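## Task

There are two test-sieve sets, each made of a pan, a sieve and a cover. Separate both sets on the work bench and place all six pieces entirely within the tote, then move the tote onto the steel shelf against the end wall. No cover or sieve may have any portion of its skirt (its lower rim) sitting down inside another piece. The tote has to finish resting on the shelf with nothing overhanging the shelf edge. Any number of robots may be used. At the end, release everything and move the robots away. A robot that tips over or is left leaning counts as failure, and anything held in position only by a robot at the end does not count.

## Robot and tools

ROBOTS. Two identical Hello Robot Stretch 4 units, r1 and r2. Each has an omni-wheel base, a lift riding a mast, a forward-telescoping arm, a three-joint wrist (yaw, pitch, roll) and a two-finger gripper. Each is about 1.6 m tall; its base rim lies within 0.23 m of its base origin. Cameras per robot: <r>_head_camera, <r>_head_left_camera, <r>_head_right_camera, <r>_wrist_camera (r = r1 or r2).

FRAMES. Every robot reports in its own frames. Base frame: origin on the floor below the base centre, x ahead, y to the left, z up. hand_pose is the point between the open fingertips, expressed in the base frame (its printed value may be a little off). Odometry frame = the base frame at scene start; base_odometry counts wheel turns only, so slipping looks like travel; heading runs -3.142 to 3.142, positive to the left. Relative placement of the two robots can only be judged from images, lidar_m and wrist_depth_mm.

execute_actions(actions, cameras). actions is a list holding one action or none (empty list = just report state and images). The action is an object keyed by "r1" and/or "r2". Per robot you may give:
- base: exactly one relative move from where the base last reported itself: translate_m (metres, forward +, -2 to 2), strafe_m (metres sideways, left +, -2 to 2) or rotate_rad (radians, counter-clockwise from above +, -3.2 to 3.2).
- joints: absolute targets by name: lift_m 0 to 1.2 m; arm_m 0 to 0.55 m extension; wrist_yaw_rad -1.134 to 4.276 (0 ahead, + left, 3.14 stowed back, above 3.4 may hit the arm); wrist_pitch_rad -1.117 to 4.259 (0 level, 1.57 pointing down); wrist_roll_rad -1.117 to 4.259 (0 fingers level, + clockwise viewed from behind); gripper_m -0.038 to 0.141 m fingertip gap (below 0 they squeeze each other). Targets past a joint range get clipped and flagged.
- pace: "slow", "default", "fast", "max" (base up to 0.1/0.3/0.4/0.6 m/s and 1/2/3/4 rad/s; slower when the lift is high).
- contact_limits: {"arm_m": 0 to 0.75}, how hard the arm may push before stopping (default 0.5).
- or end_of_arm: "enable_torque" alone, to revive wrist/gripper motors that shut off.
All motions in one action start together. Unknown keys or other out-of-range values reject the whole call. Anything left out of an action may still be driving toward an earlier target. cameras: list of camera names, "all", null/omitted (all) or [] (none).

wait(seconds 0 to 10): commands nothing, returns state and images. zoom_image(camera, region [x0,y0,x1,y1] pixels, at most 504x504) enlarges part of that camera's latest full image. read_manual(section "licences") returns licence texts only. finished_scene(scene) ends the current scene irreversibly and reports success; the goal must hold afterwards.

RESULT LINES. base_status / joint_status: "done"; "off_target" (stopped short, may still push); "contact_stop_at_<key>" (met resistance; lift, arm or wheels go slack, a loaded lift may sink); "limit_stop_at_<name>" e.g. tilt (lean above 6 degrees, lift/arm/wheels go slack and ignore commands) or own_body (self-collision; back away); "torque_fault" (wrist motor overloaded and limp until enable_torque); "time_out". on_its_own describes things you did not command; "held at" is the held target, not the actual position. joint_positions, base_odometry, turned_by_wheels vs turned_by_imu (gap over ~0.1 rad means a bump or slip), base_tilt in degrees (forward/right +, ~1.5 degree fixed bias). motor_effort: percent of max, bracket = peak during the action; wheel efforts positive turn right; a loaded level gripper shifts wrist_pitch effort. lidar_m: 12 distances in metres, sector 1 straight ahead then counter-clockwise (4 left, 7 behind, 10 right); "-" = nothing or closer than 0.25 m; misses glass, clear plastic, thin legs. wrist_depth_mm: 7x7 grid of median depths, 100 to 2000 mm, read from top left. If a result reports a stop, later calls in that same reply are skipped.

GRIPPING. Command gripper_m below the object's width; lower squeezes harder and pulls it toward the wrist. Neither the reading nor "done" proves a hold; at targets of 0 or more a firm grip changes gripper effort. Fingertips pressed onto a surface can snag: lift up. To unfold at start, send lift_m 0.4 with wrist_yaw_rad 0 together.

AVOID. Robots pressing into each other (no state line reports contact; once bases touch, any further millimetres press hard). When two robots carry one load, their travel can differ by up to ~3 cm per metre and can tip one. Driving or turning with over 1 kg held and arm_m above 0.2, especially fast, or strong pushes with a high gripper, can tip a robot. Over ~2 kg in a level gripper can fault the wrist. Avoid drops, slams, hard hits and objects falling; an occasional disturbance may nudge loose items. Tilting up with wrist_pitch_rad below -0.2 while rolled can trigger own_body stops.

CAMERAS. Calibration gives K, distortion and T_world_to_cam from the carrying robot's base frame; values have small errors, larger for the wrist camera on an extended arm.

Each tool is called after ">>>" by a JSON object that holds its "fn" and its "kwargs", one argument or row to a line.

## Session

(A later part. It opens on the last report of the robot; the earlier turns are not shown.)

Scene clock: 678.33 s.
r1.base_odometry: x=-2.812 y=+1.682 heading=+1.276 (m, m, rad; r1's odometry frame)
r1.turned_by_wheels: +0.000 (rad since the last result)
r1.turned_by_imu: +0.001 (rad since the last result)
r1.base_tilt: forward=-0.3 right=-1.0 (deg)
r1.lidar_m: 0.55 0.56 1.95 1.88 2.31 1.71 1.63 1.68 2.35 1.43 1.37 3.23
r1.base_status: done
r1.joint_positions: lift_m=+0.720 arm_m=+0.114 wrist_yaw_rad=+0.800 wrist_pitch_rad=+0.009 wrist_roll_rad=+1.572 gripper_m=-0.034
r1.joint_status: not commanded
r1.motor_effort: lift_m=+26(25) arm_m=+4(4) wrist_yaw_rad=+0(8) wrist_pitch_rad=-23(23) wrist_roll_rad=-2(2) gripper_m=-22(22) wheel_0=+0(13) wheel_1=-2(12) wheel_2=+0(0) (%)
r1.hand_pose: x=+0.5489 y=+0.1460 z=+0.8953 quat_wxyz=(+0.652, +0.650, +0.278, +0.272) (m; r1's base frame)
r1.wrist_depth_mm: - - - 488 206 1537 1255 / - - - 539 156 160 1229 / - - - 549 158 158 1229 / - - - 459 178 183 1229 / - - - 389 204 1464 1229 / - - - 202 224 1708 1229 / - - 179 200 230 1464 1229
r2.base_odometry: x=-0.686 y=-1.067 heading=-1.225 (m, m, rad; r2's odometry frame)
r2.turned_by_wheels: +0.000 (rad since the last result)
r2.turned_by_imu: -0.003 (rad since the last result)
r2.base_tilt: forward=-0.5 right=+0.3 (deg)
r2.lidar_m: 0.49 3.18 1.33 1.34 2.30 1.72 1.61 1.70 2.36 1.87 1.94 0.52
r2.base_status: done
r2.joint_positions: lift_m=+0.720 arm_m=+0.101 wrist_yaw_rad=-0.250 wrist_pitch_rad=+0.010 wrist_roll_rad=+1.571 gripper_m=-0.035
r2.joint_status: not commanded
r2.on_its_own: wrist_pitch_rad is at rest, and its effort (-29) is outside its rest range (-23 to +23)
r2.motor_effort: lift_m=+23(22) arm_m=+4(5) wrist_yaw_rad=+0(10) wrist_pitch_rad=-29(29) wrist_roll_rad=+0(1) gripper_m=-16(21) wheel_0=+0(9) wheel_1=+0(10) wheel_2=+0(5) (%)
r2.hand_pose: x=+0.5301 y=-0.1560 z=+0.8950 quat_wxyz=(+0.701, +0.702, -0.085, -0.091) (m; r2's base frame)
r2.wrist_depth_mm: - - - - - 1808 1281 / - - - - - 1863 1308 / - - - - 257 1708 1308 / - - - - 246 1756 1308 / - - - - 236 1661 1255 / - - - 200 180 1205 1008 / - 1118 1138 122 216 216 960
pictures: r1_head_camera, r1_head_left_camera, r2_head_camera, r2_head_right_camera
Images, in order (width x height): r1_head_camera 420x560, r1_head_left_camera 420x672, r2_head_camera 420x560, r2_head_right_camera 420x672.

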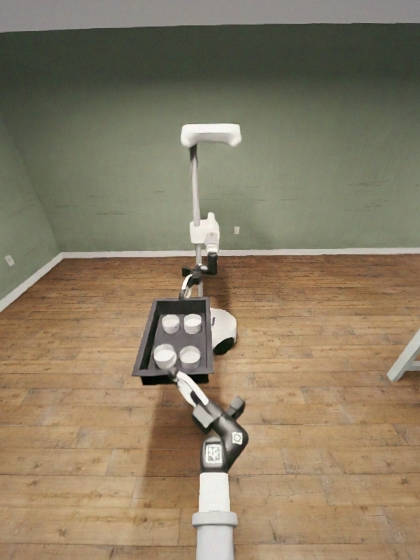

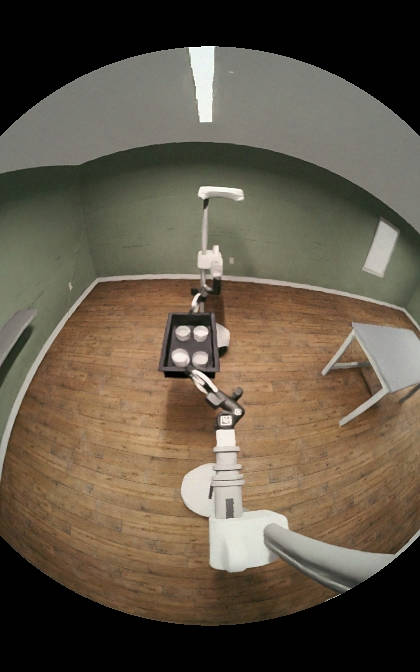

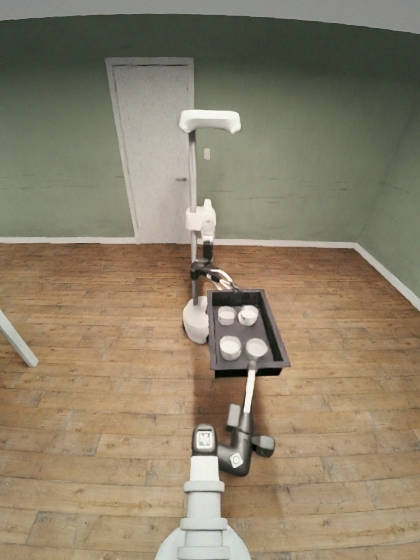

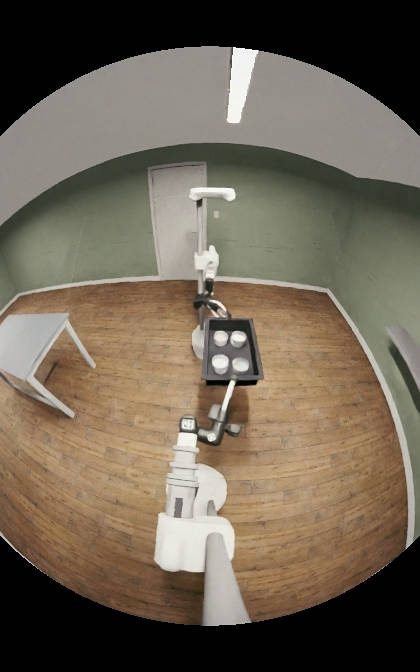

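>>> {"fn": "execute_actions", "kwargs": {
  "actions": [
    {"r1": {"base": {"strafe_m": 1.88}, "joints": {"lift_m": 0.76, "arm_m": 0.117}, "pace": "fast"}, "r2": {"base": {"strafe_m": -1.88}, "joints": {"lift_m": 0.76, "arm_m": 0.104}, "pace": "fast"}}
  ]
}}

Scene clock: 702.00 s.
r1.base_odometry: x=-4.611 y=+2.229 heading=+1.275 (m, m, rad; r1's odometry frame)
r1.turned_by_wheels: +0.000 (rad since the last result)
r1.turned_by_imu: +0.001 (rad since the last result)
r1.base_tilt: forward=-0.4 right=-1.0 (deg)
r1.lidar_m: 0.29 0.32 0.44 0.40 0.45 0.62 1.61 1.69 2.33 3.23 3.35 3.27
r1.base_status: done
r1.joint_positions: lift_m=+0.760 arm_m=+0.116 wrist_yaw_rad=+0.798 wrist_pitch_rad=+0.008 wrist_roll_rad=+1.572 gripper_m=-0.034
r1.joint_status: all done
r1.motor_effort: lift_m=+24(27) arm_m=+4(9) wrist_yaw_rad=+6(10) wrist_pitch_rad=-22(24) wrist_roll_rad=-2(2) gripper_m=-22(23) wheel_0=-1(12) wheel_1=-3(13) wheel_2=+0(2) (%)
r1.hand_pose: x=+0.5512 y=+0.1454 z=+0.9355 quat_wxyz=(+0.652, +0.651, +0.278, +0.272) (m; r1's base frame)
r1.wrist_depth_mm: 1229 1255 1281 496 205 296 249 / 991 991 991 539 156 160 250 / 809 820 820 549 158 158 252 / 683 691 699 459 178 183 252 / 591 597 603 389 204 282 251 / 517 525 530 202 225 336 248 / 469 459 462 202 230 285 246
r2.base_odometry: x=-2.455 y=-1.705 heading=-1.225 (m, m, rad; r2's odometry frame)
r2.turned_by_wheels: +0.000 (rad since the last result)
r2.turned_by_imu: +0.001 (rad since the last result)
r2.base_tilt: forward=-0.4 right=+0.3 (deg)
r2.lidar_m: 0.25 3.19 3.31 3.18 2.33 1.68 1.62 0.60 0.43 0.39 0.35 0.26
r2.base_status: done
r2.joint_positions: lift_m=+0.760 arm_m=+0.103 wrist_yaw_rad=-0.247 wrist_pitch_rad=+0.009 wrist_roll_rad=+1.571 gripper_m=-0.034
r2.joint_status: all done
r2.on_its_own: wrist_pitch_rad is at rest, and its effort (-28) is outside its rest range (-23 to +23)
r2.motor_effort: lift_m=+23(24) arm_m=+3(4) wrist_yaw_rad=-6(13) wrist_pitch_rad=-28(30) wrist_roll_rad=+0(1) gripper_m=-18(21) wheel_0=+1(10) wheel_1=+1(13) wheel_2=+2(4) (%)
r2.hand_pose: x=+0.5326 y=-0.1554 z=+0.9351 quat_wxyz=(+0.701, +0.702, -0.084, -0.090) (m; r2's base frame)
r2.wrist_depth_mm: 410 407 415 415 413 347 - / 504 512 517 521 500 353 254 / 691 707 723 627 257 332 255 / 1138 1118 1118 904 246 330 255 / - - - 1708 236 307 255 / - - - 198 180 304 252 / - 1078 1118 123 217 216 -
pictures: r1_head_camera, r1_head_left_camera, r1_head_right_camera, r1_wrist_camera, r2_head_camera, r2_head_left_camera, r2_head_right_camera, r2_wrist_camera
camera_calibration (this result's frames):
r1_wrist_camera: T_world_to_cam=[[0.00257495, -0.0153471, -0.999879, 0.935774], [-0.685089, 0.728344, -0.0129436, 0.343622], [0.728455, 0.68504, -0.00863869, -0.266266], [0, 0, 0, 1]] pos_world=[0.426965, -0.0535105, 0.937809]
r2_wrist_camera: T_world_to_cam=[[0.0352077, 0.00911989, -0.999338, 0.928374], [0.251422, 0.967716, 0.0176892, 0.0547355], [0.967237, -0.251878, 0.0317782, -0.360342], [0, 0, 0, 1]] pos_world=[0.302088, -0.152197, 0.938243]
Images, in order (width x height): r1_head_camera 420x560, r1_head_left_camera 420x672, r1_head_right_camera 420x672, r1_wrist_camera 616x392, r2_head_camera 420x560, r2_head_left_camera 420x672, r2_head_right_camera 420x672, r2_wrist_camera 616x392.

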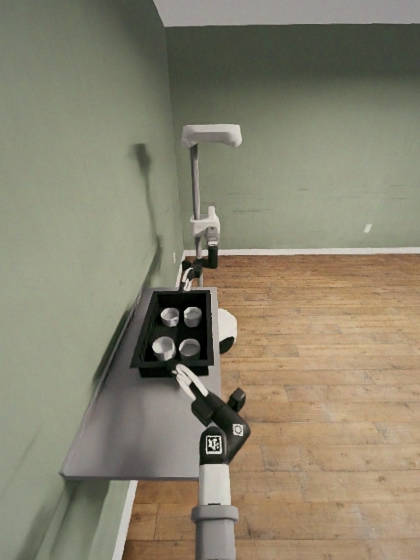

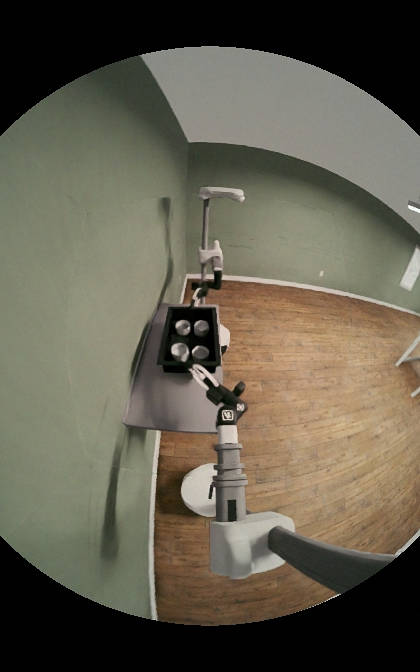

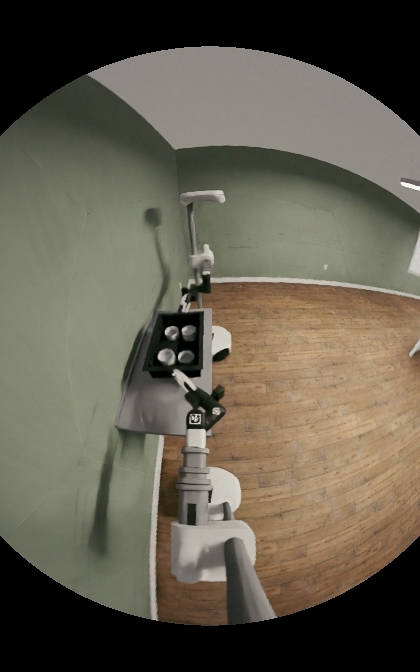

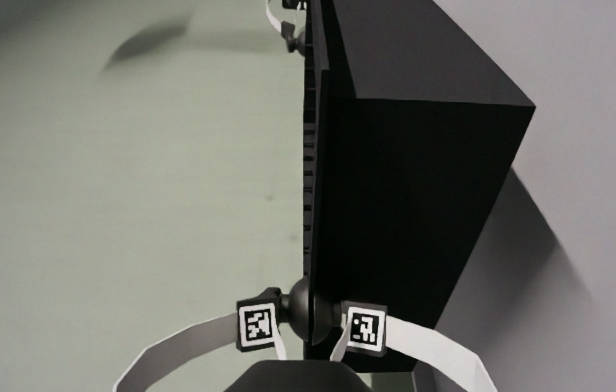

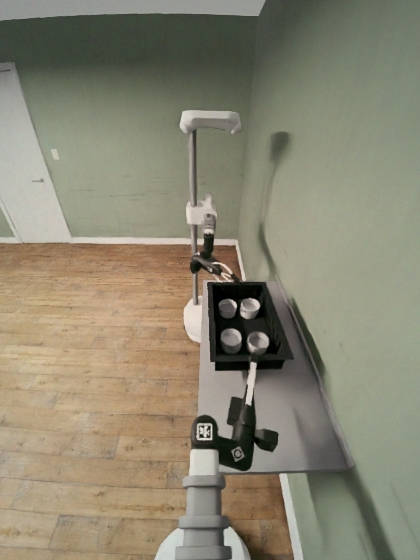

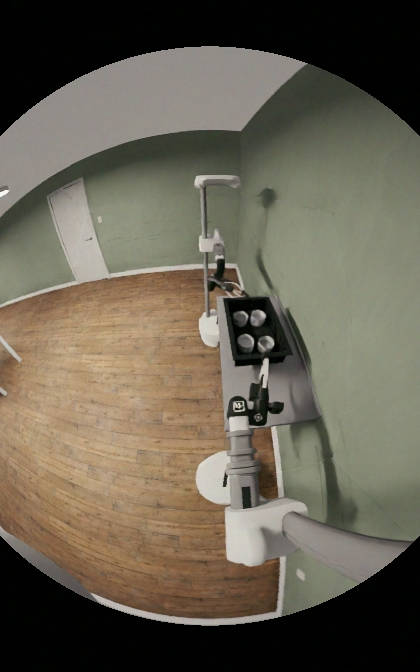

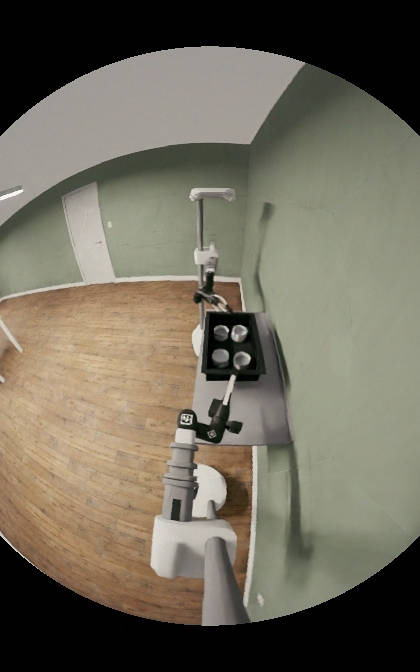

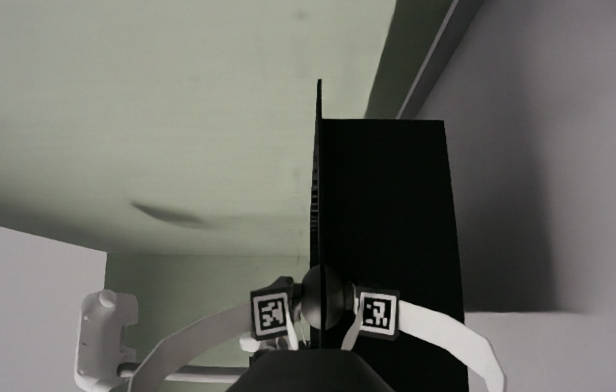

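>>> {"fn": "execute_actions", "kwargs": {
  "actions": [
    {"r1": {"base": {"strafe_m": 0.048}, "joints": {"lift_m": 0.688, "arm_m": 0.118}}, "r2": {"base": {"strafe_m": -0.042}, "joints": {"lift_m": 0.688, "arm_m": 0.106}}}
  ],
  "cameras": ["r1_head_camera", "r2_head_camera"]
}}

>>> {"fn": "execute_actions", "kwargs": {
  "actions": [
    {"r1": {"joints": {"lift_m": 0.672}, "pace": "slow"}, "r2": {"joints": {"lift_m": 0.672}, "pace": "slow"}}
  ],
  "cameras": ["r1_wrist_camera", "r2_wrist_camera"]
}}

Scene clock: 714.37 s.
r1.base_odometry: x=-4.656 y=+2.243 heading=+1.275 (m, m, rad; r1's odometry frame)
r1.turned_by_wheels: +0.000 (rad since the last result)
r1.turned_by_imu: -0.001 (rad since the last result)
r1.base_tilt: forward=-0.4 right=-1.0 (deg)
r1.lidar_m: 0.30 0.32 0.39 0.37 0.40 0.56 1.58 1.67 2.35 3.27 3.39 3.25
r1.base_status: done
r1.joint_positions: lift_m=+0.688 arm_m=+0.117 wrist_yaw_rad=+0.800 wrist_pitch_rad=+0.009 wrist_roll_rad=+1.572 gripper_m=-0.034
r1.joint_status: all done
r1.motor_effort: lift_m=+21(26) arm_m=+6(7) wrist_yaw_rad=-2(5) wrist_pitch_rad=-22(23) wrist_roll_rad=-2(2) gripper_m=-20(21) wheel_0=+0(7) wheel_1=+1(9) wheel_2=+0(1) (%)
r1.hand_pose: x=+0.5516 y=+0.1461 z=+0.8638 quat_wxyz=(+0.652, +0.650, +0.278, +0.273) (m; r1's base frame)
r1.wrist_depth_mm: 1098 1118 1138 492 200 187 - / 891 891 891 539 155 159 146 / 723 732 741 535 156 156 147 / 615 621 621 455 176 175 150 / 530 539 539 392 204 192 150 / 469 473 477 201 224 196 151 / 424 415 179 200 223 164 -
r2.base_odometry: x=-2.494 y=-1.719 heading=-1.225 (m, m, rad; r2's odometry frame)
r2.turned_by_wheels: +0.000 (rad since the last result)
r2.turned_by_imu: -0.001 (rad since the last result)
r2.base_tilt: forward=-0.4 right=+0.4 (deg)
r2.lidar_m: 0.25 3.19 3.36 3.24 2.35 1.71 1.46 0.54 0.37 0.34 0.38 0.27
r2.base_status: done
r2.joint_positions: lift_m=+0.688 arm_m=+0.105 wrist_yaw_rad=-0.251 wrist_pitch_rad=+0.009 wrist_roll_rad=+1.571 gripper_m=-0.035
r2.joint_status: all done
r2.on_its_own: wrist_pitch_rad is at rest, and its effort (-27) is outside its rest range (-23 to +23)
r2.motor_effort: lift_m=+16(21) arm_m=+5(6) wrist_yaw_rad=+5(5) wrist_pitch_rad=-27(28) wrist_roll_rad=+0(0) gripper_m=-19(20) wheel_0=-1(7) wheel_1=+1(11) wheel_2=-1(3) (%)
r2.hand_pose: x=+0.5337 y=-0.1564 z=+0.8637 quat_wxyz=(+0.701, +0.702, -0.085, -0.092) (m; r2's base frame)
r2.wrist_depth_mm: 340 342 347 349 329 201 - / 421 427 436 436 394 204 - / 585 585 585 521 255 206 153 / 931 931 931 759 245 207 153 / - - - 1366 236 206 152 / - - - 199 180 190 - / 1042 1118 1118 123 218 162 -
pictures: r1_head_camera, r2_head_camera
Images, in order (width x height): r1_head_camera 420x560, r2_head_camera 420x560.

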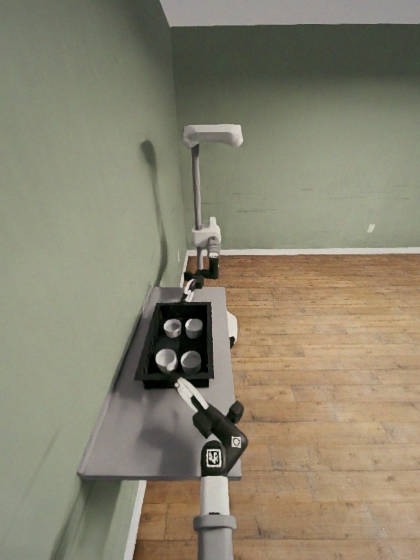

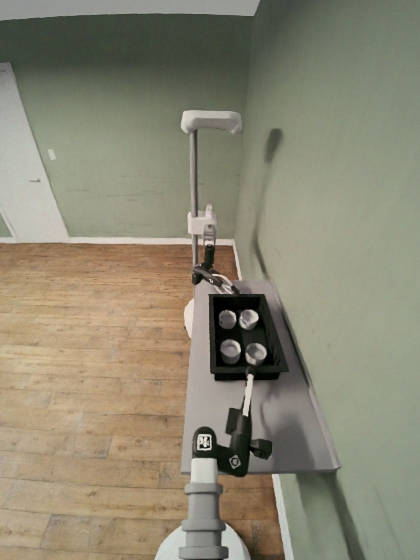

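Scene clock: 715.23 s.
r1.base_odometry: x=-4.656 y=+2.243 heading=+1.275 (m, m, rad; r1's odometry frame)
r1.turned_by_wheels: +0.000 (rad since the last result)
r1.turned_by_imu: +0.000 (rad since the last result)
r1.base_tilt: forward=-0.4 right=-1.0 (deg)
r1.lidar_m: 0.29 0.31 0.39 0.37 0.40 0.55 1.58 1.69 2.32 3.29 3.40 3.23
r1.base_status: not commanded
r1.joint_positions: lift_m=+0.672 arm_m=+0.117 wrist_yaw_rad=+0.800 wrist_pitch_rad=-0.001 wrist_roll_rad=+1.572 gripper_m=-0.034
r1.joint_status: all done
r1.motor_effort: lift_m=+17(23) arm_m=+6(6) wrist_yaw_rad=-2(2) wrist_pitch_rad=+4(22) wrist_roll_rad=-1(2) gripper_m=-21(23) wheel_0=+0(0) wheel_1=+1(1) wheel_2=+0(0) (%)
r1.hand_pose: x=+0.5516 y=+0.1461 z=+0.8507 quat_wxyz=(+0.651, +0.652, +0.275, +0.276) (m; r1's base frame)
r1.wrist_depth_mm: 1118 1138 1118 215 197 178 - / 904 891 917 168 153 155 - / 732 732 732 162 154 154 - / 615 621 627 185 175 168 - / 539 539 544 215 201 179 - / 469 473 466 204 223 177 - / 424 410 418 182 256 152 -
r2.base_odometry: x=-2.494 y=-1.719 heading=-1.225 (m, m, rad; r2's odometry frame)
r2.turned_by_wheels: +0.000 (rad since the last result)
r2.turned_by_imu: +0.000 (rad since the last result)
r2.base_tilt: forward=-0.5 right=+0.4 (deg)
r2.lidar_m: 0.25 3.18 3.37 3.25 2.32 1.71 1.43 0.56 0.37 0.35 0.36 0.26
r2.base_status: not commanded
r2.joint_positions: lift_m=+0.672 arm_m=+0.105 wrist_yaw_rad=-0.251 wrist_pitch_rad=-0.001 wrist_roll_rad=+1.571 gripper_m=-0.034
r2.joint_status: all done
r2.motor_effort: lift_m=+13(14) arm_m=+4(5) wrist_yaw_rad=+4(5) wrist_pitch_rad=+2(29) wrist_roll_rad=+0(0) gripper_m=-18(21) wheel_0=-1(1) wheel_1=+0(1) wheel_2=-1(1) (%)
r2.hand_pose: x=+0.5339 y=-0.1564 z=+0.8510 quat_wxyz=(+0.702, +0.702, -0.089, -0.088) (m; r2's base frame)
r2.wrist_depth_mm: 345 345 345 349 324 182 - / 424 430 439 436 392 185 - / 580 585 591 517 253 186 - / 946 931 917 750 243 187 - / - - - 1366 234 186 - / 1983 - 183 205 182 182 - / 1042 1098 - 127 216 146 -
pictures: r1_wrist_camera, r2_wrist_camera
camera_calibration (this result's frames):
r1_wrist_camera: T_world_to_cam=[[0.00893309, -0.00883072, -0.999921, 0.846646], [-0.686895, 0.726648, -0.0125539, 0.343212], [0.726702, 0.686953, 0.000425441, -0.274792], [0, 0, 0, 1]] pos_world=[0.42788, -0.053149, 0.851005]
r2_wrist_camera: T_world_to_cam=[[0.0453423, 0.00640583, -0.998951, 0.838077], [0.254896, 0.966805, 0.0177694, 0.0547875], [0.965905, -0.255434, 0.0422044, -0.367851], [0, 0, 0, 1]] pos_world=[0.303343, -0.152299, 0.851749]
Images, in order (width x height): r1_wrist_camera 616x392, r2_wrist_camera 616x392.

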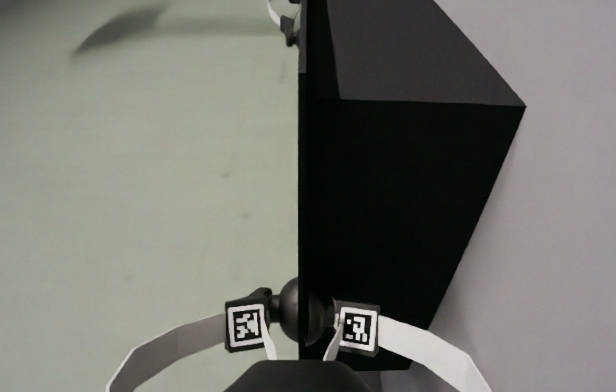

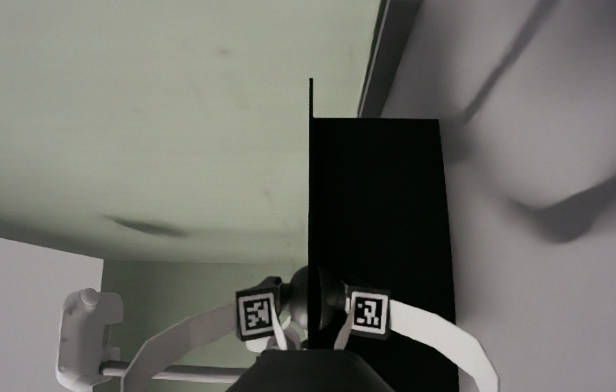

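>>> {"fn": "execute_actions", "kwargs": {
  "actions": [
    {"r1": {"joints": {"gripper_m": 0.03, "lift_m": 0.676, "arm_m": 0.108}, "pace": "slow"}, "r2": {"joints": {"gripper_m": 0.03, "lift_m": 0.676, "arm_m": 0.095}, "pace": "slow"}}
  ],
  "cameras": ["r1_wrist_camera", "r2_wrist_camera"]
}}

>>> {"fn": "execute_actions", "kwargs": {
  "actions": [
    {"r1": {"base": {"translate_m": -0.35}, "joints": {"arm_m": 0.0}, "pace": "fast"}, "r2": {"base": {"translate_m": -0.35}, "joints": {"arm_m": 0.0}, "pace": "fast"}}
  ]
}}

Scene clock: 727.43 s.
r1.base_odometry: x=-4.656 y=+2.243 heading=+1.275 (m, m, rad; r1's odometry frame)
r1.turned_by_wheels: +0.000 (rad since the last result)
r1.turned_by_imu: -0.001 (rad since the last result)
r1.base_tilt: forward=-0.4 right=-1.0 (deg)
r1.lidar_m: 0.29 0.31 0.38 0.36 0.39 0.55 1.60 1.69 2.34 3.29 3.40 3.27
r1.base_status: not commanded
r1.joint_positions: lift_m=+0.676 arm_m=+0.109 wrist_yaw_rad=+0.800 wrist_pitch_rad=-0.002 wrist_roll_rad=+1.571 gripper_m=+0.030
r1.joint_status: all done
r1.motor_effort: lift_m=+22(23) arm_m=-4(9) wrist_yaw_rad=-1(18) wrist_pitch_rad=+9(9) wrist_roll_rad=+0(2) gripper_m=-3(21) wheel_0=-1(1) wheel_1=+0(1) wheel_2=+0(0) (%)
r1.hand_pose: x=+0.5434 y=+0.1461 z=+0.8548 quat_wxyz=(+0.651, +0.652, +0.275, +0.276) (m; r1's base frame)
r1.wrist_depth_mm: 1138 1138 1118 512 208 188 - / 917 904 904 544 162 163 - / 741 741 741 535 163 162 141 / 621 621 627 455 185 177 142 / 535 539 544 224 213 189 141 / 473 477 211 213 244 186 - / 427 421 418 158 182 177 -
r2.base_odometry: x=-2.494 y=-1.719 heading=-1.225 (m, m, rad; r2's odometry frame)
r2.turned_by_wheels: +0.000 (rad since the last result)
r2.turned_by_imu: -0.001 (rad since the last result)
r2.base_tilt: forward=-0.5 right=+0.3 (deg)
r2.lidar_m: 0.25 3.21 3.37 3.26 2.34 1.72 1.48 0.54 0.38 0.34 0.34 0.28
r2.base_status: not commanded
r2.joint_positions: lift_m=+0.676 arm_m=+0.096 wrist_yaw_rad=-0.251 wrist_pitch_rad=-0.003 wrist_roll_rad=+1.571 gripper_m=+0.030
r2.joint_status: all done
r2.motor_effort: lift_m=+20(24) arm_m=-3(8) wrist_yaw_rad=+4(19) wrist_pitch_rad=+8(9) wrist_roll_rad=-1(1) gripper_m=+1(17) wheel_0=+0(1) wheel_1=+0(0) wheel_2=+0(4) (%)
r2.hand_pose: x=+0.5242 y=-0.1563 z=+0.8548 quat_wxyz=(+0.702, +0.702, -0.090, -0.088) (m; r2's base frame)
r2.wrist_depth_mm: 347 345 349 349 329 190 - / 424 430 439 436 392 193 - / 585 597 597 525 263 195 - / 946 946 931 768 253 196 - / 1921 - - 1366 244 195 - / - - 193 211 191 193 - / - 1138 - 123 225 164 -
pictures: r1_wrist_camera, r2_wrist_camera
camera_calibration (this result's frames):
r1_wrist_camera: T_world_to_cam=[[0.010418, -0.00774238, -0.999916, 0.849834], [-0.686668, 0.726859, -0.0127824, 0.337693], [0.726897, 0.686743, 0.00225601, -0.270386], [0, 0, 0, 1]] pos_world=[0.419572, -0.0531896, 0.854689]
r2_wrist_camera: T_world_to_cam=[[0.046996, 0.00605994, -0.998877, 0.841356], [0.254723, 0.966849, 0.0178501, 0.0571766], [0.965871, -0.255276, 0.0438945, -0.36006], [0, 0, 0, 1]] pos_world=[0.293667, -0.152295, 0.855195]
Images, in order (width x height): r1_wrist_camera 616x392, r2_wrist_camera 616x392.

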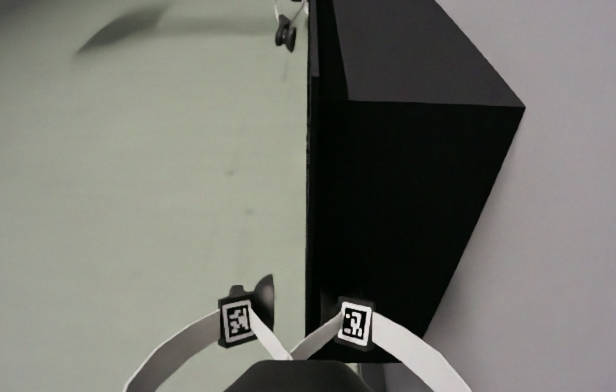

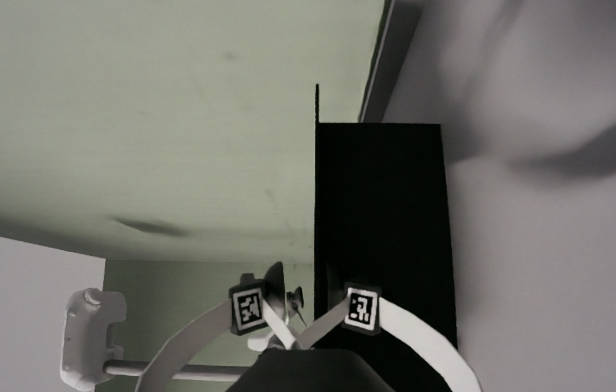

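Scene clock: 729.70 s.
r1.base_odometry: x=-4.758 y=+1.908 heading=+1.275 (m, m, rad; r1's odometry frame)
r1.turned_by_wheels: +0.000 (rad since the last result)
r1.turned_by_imu: -0.001 (rad since the last result)
r1.base_tilt: forward=-0.4 right=-1.0 (deg)
r1.lidar_m: 0.63 0.54 0.39 0.38 0.39 0.56 1.28 1.32 1.85 3.33 3.41 3.61
r1.base_status: done
r1.joint_positions: lift_m=+0.676 arm_m=+0.002 wrist_yaw_rad=+0.800 wrist_pitch_rad=+0.002 wrist_roll_rad=+1.571 gripper_m=+0.030
r1.joint_status: all done
r1.motor_effort: lift_m=+22(22) arm_m=-5(9) wrist_yaw_rad=-1(3) wrist_pitch_rad=-4(9) wrist_roll_rad=+0(1) gripper_m=-5(5) wheel_0=+0(6) wheel_1=+0(8) wheel_2=+0(10) (%)
r1.hand_pose: x=+0.4361 y=+0.1461 z=+0.8535 quat_wxyz=(+0.651, +0.651, +0.276, +0.275) (m; r1's base frame)
r1.wrist_depth_mm: 1138 1118 1138 597 366 1205 1182 / 917 904 904 831 379 931 960 / 732 741 741 741 427 759 778 / 627 627 634 634 580 609 609 / 539 544 549 554 539 554 559 / 473 480 211 466 480 492 488 / 430 427 424 157 427 436 442
r2.base_odometry: x=-2.613 y=-1.390 heading=-1.225 (m, m, rad; r2's odometry frame)
r2.turned_by_wheels: +0.000 (rad since the last result)
r2.turned_by_imu: -0.001 (rad since the last result)
r2.base_tilt: forward=-0.5 right=+0.3 (deg)
r2.lidar_m: 0.58 3.54 3.35 3.26 1.84 1.34 1.28 0.55 0.34 0.34 0.35 0.52
r2.base_status: done
r2.joint_positions: lift_m=+0.676 arm_m=+0.001 wrist_yaw_rad=-0.250 wrist_pitch_rad=+0.002 wrist_roll_rad=+1.571 gripper_m=+0.030
r2.joint_status: all done
r2.motor_effort: lift_m=+20(20) arm_m=-4(5) wrist_yaw_rad=+2(5) wrist_pitch_rad=-9(7) wrist_roll_rad=+0(1) gripper_m=-4(6) wheel_0=+0(6) wheel_1=+1(4) wheel_2=+1(10) (%)
r2.hand_pose: x=+0.4295 y=-0.1561 z=+0.8533 quat_wxyz=(+0.701, +0.702, -0.087, -0.089) (m; r2's base frame)
r2.wrist_depth_mm: 342 338 345 345 343 336 340 / 418 427 427 433 430 424 413 / 580 585 585 585 508 530 525 / 946 917 931 904 469 904 917 / - - - 1397 466 1661 1229 / - - 193 661 190 1708 1255 / - - - 123 384 1537 1255
pictures: r1_head_camera, r1_head_left_camera, r1_head_right_camera, r1_wrist_camera, r2_head_camera, r2_head_left_camera, r2_head_right_camera, r2_wrist_camera
camera_calibration (this result's frames):
r1_wrist_camera: T_world_to_cam=[[0.00725515, -0.0110014, -0.999913, 0.851501], [-0.686804, 0.726727, -0.012979, 0.264249], [0.726806, 0.686839, -0.00228331, -0.188544], [0, 0, 0, 1]] pos_world=[0.312344, -0.0531698, 0.854427]
r2_wrist_camera: T_world_to_cam=[[0.0419742, 0.00738361, -0.999091, 0.846864], [0.253943, 0.967055, 0.0178156, 0.0814999], [0.966308, -0.25446, 0.0387164, -0.264103], [0, 0, 0, 1]] pos_world=[0.198962, -0.152271, 0.854868]
Images, in order (width x height): r1_head_camera 420x560, r1_head_left_camera 420x672, r1_head_right_camera 420x672, r1_wrist_camera 616x392, r2_head_camera 420x560, r2_head_left_camera 420x672, r2_head_right_camera 420x672, r2_wrist_camera 616x392.

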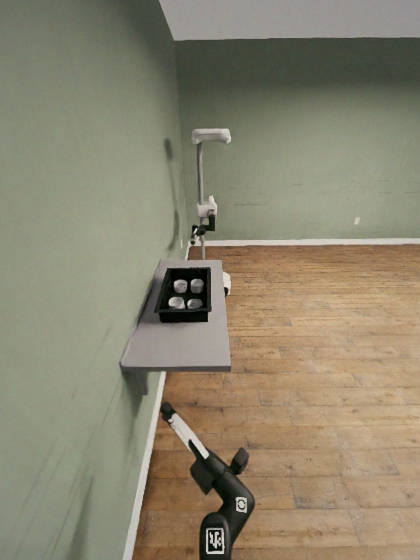

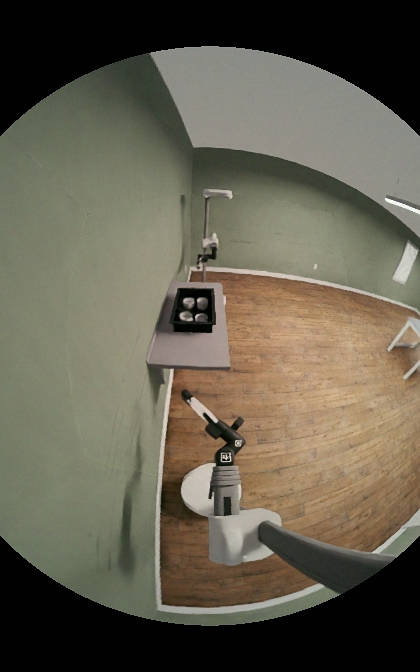

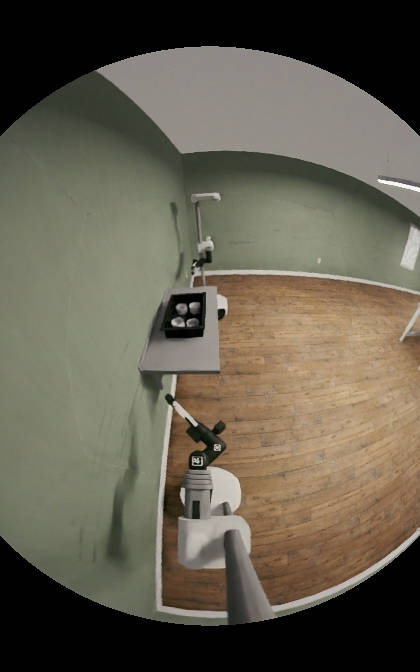

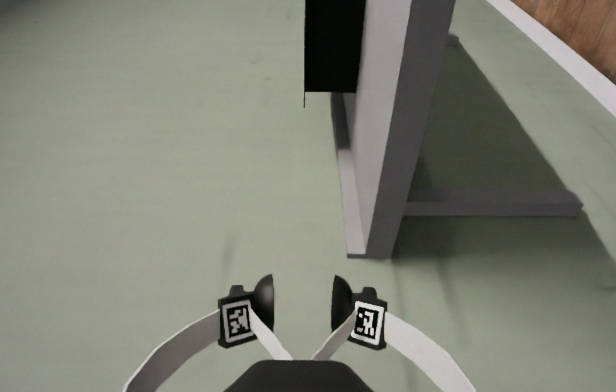

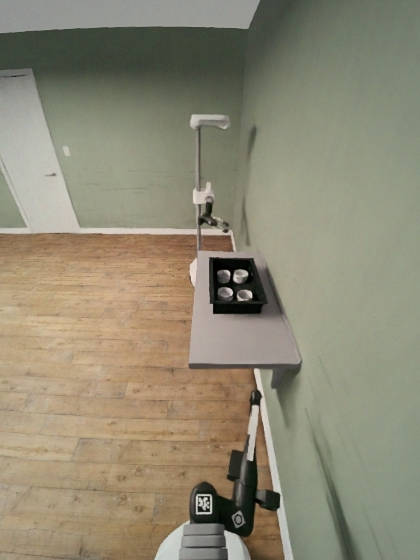

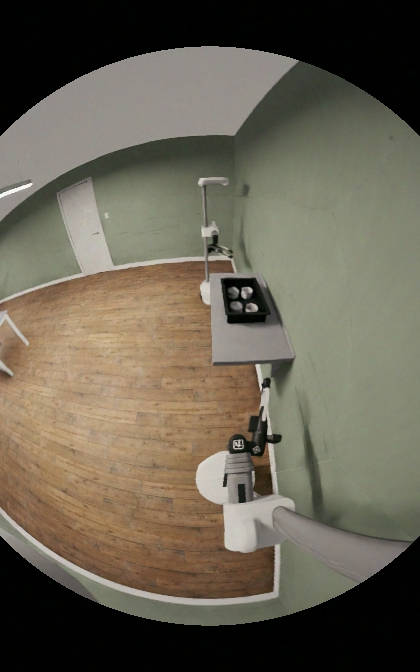

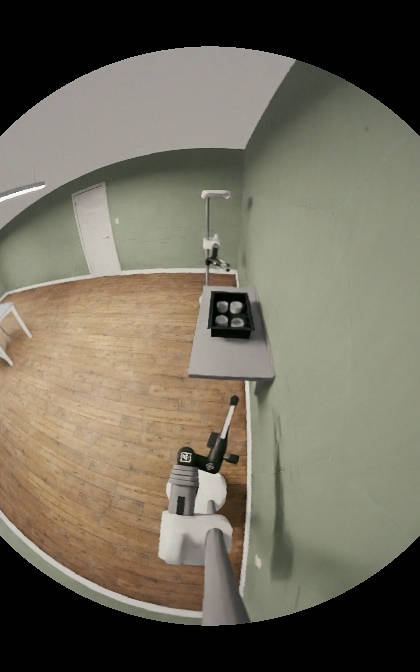

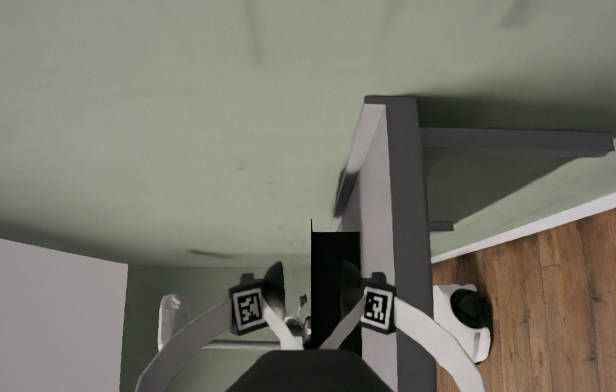

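>>> {"fn": "zoom_image", "kwargs": {
  "camera": "r1_head_camera",
  "region": [120, 250, 240, 340]
}}

>>> {"fn": "zoom_image", "kwargs": {
  "camera": "r2_head_camera",
  "region": [180, 240, 300, 330]
}}

Region (120, 250, 240, 340) of r1_head_camera's 420x560 image, scaled by 4.200, with more detail than that image has; it fills the top 378 rows of this view, and the rest is white.

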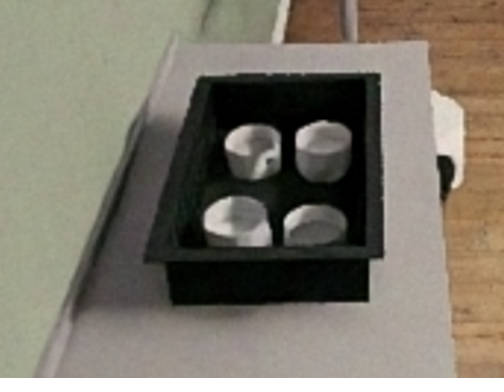

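Region (180, 240, 300, 330) of r2_head_camera's 420x560 image, scaled by 4.200, with more detail than that image has; it fills the top 378 rows of this view, and the rest is white.

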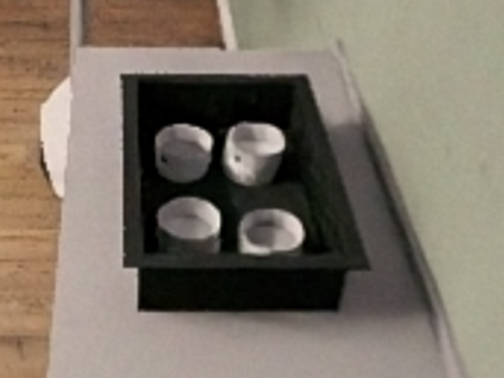

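The tote sits well inside the shelf edges with all parts inside, and both robots are clear.

>>> {"fn": "finished_scene", "kwargs": {
  "scene": 2
}}

The scene is finished: the task was done.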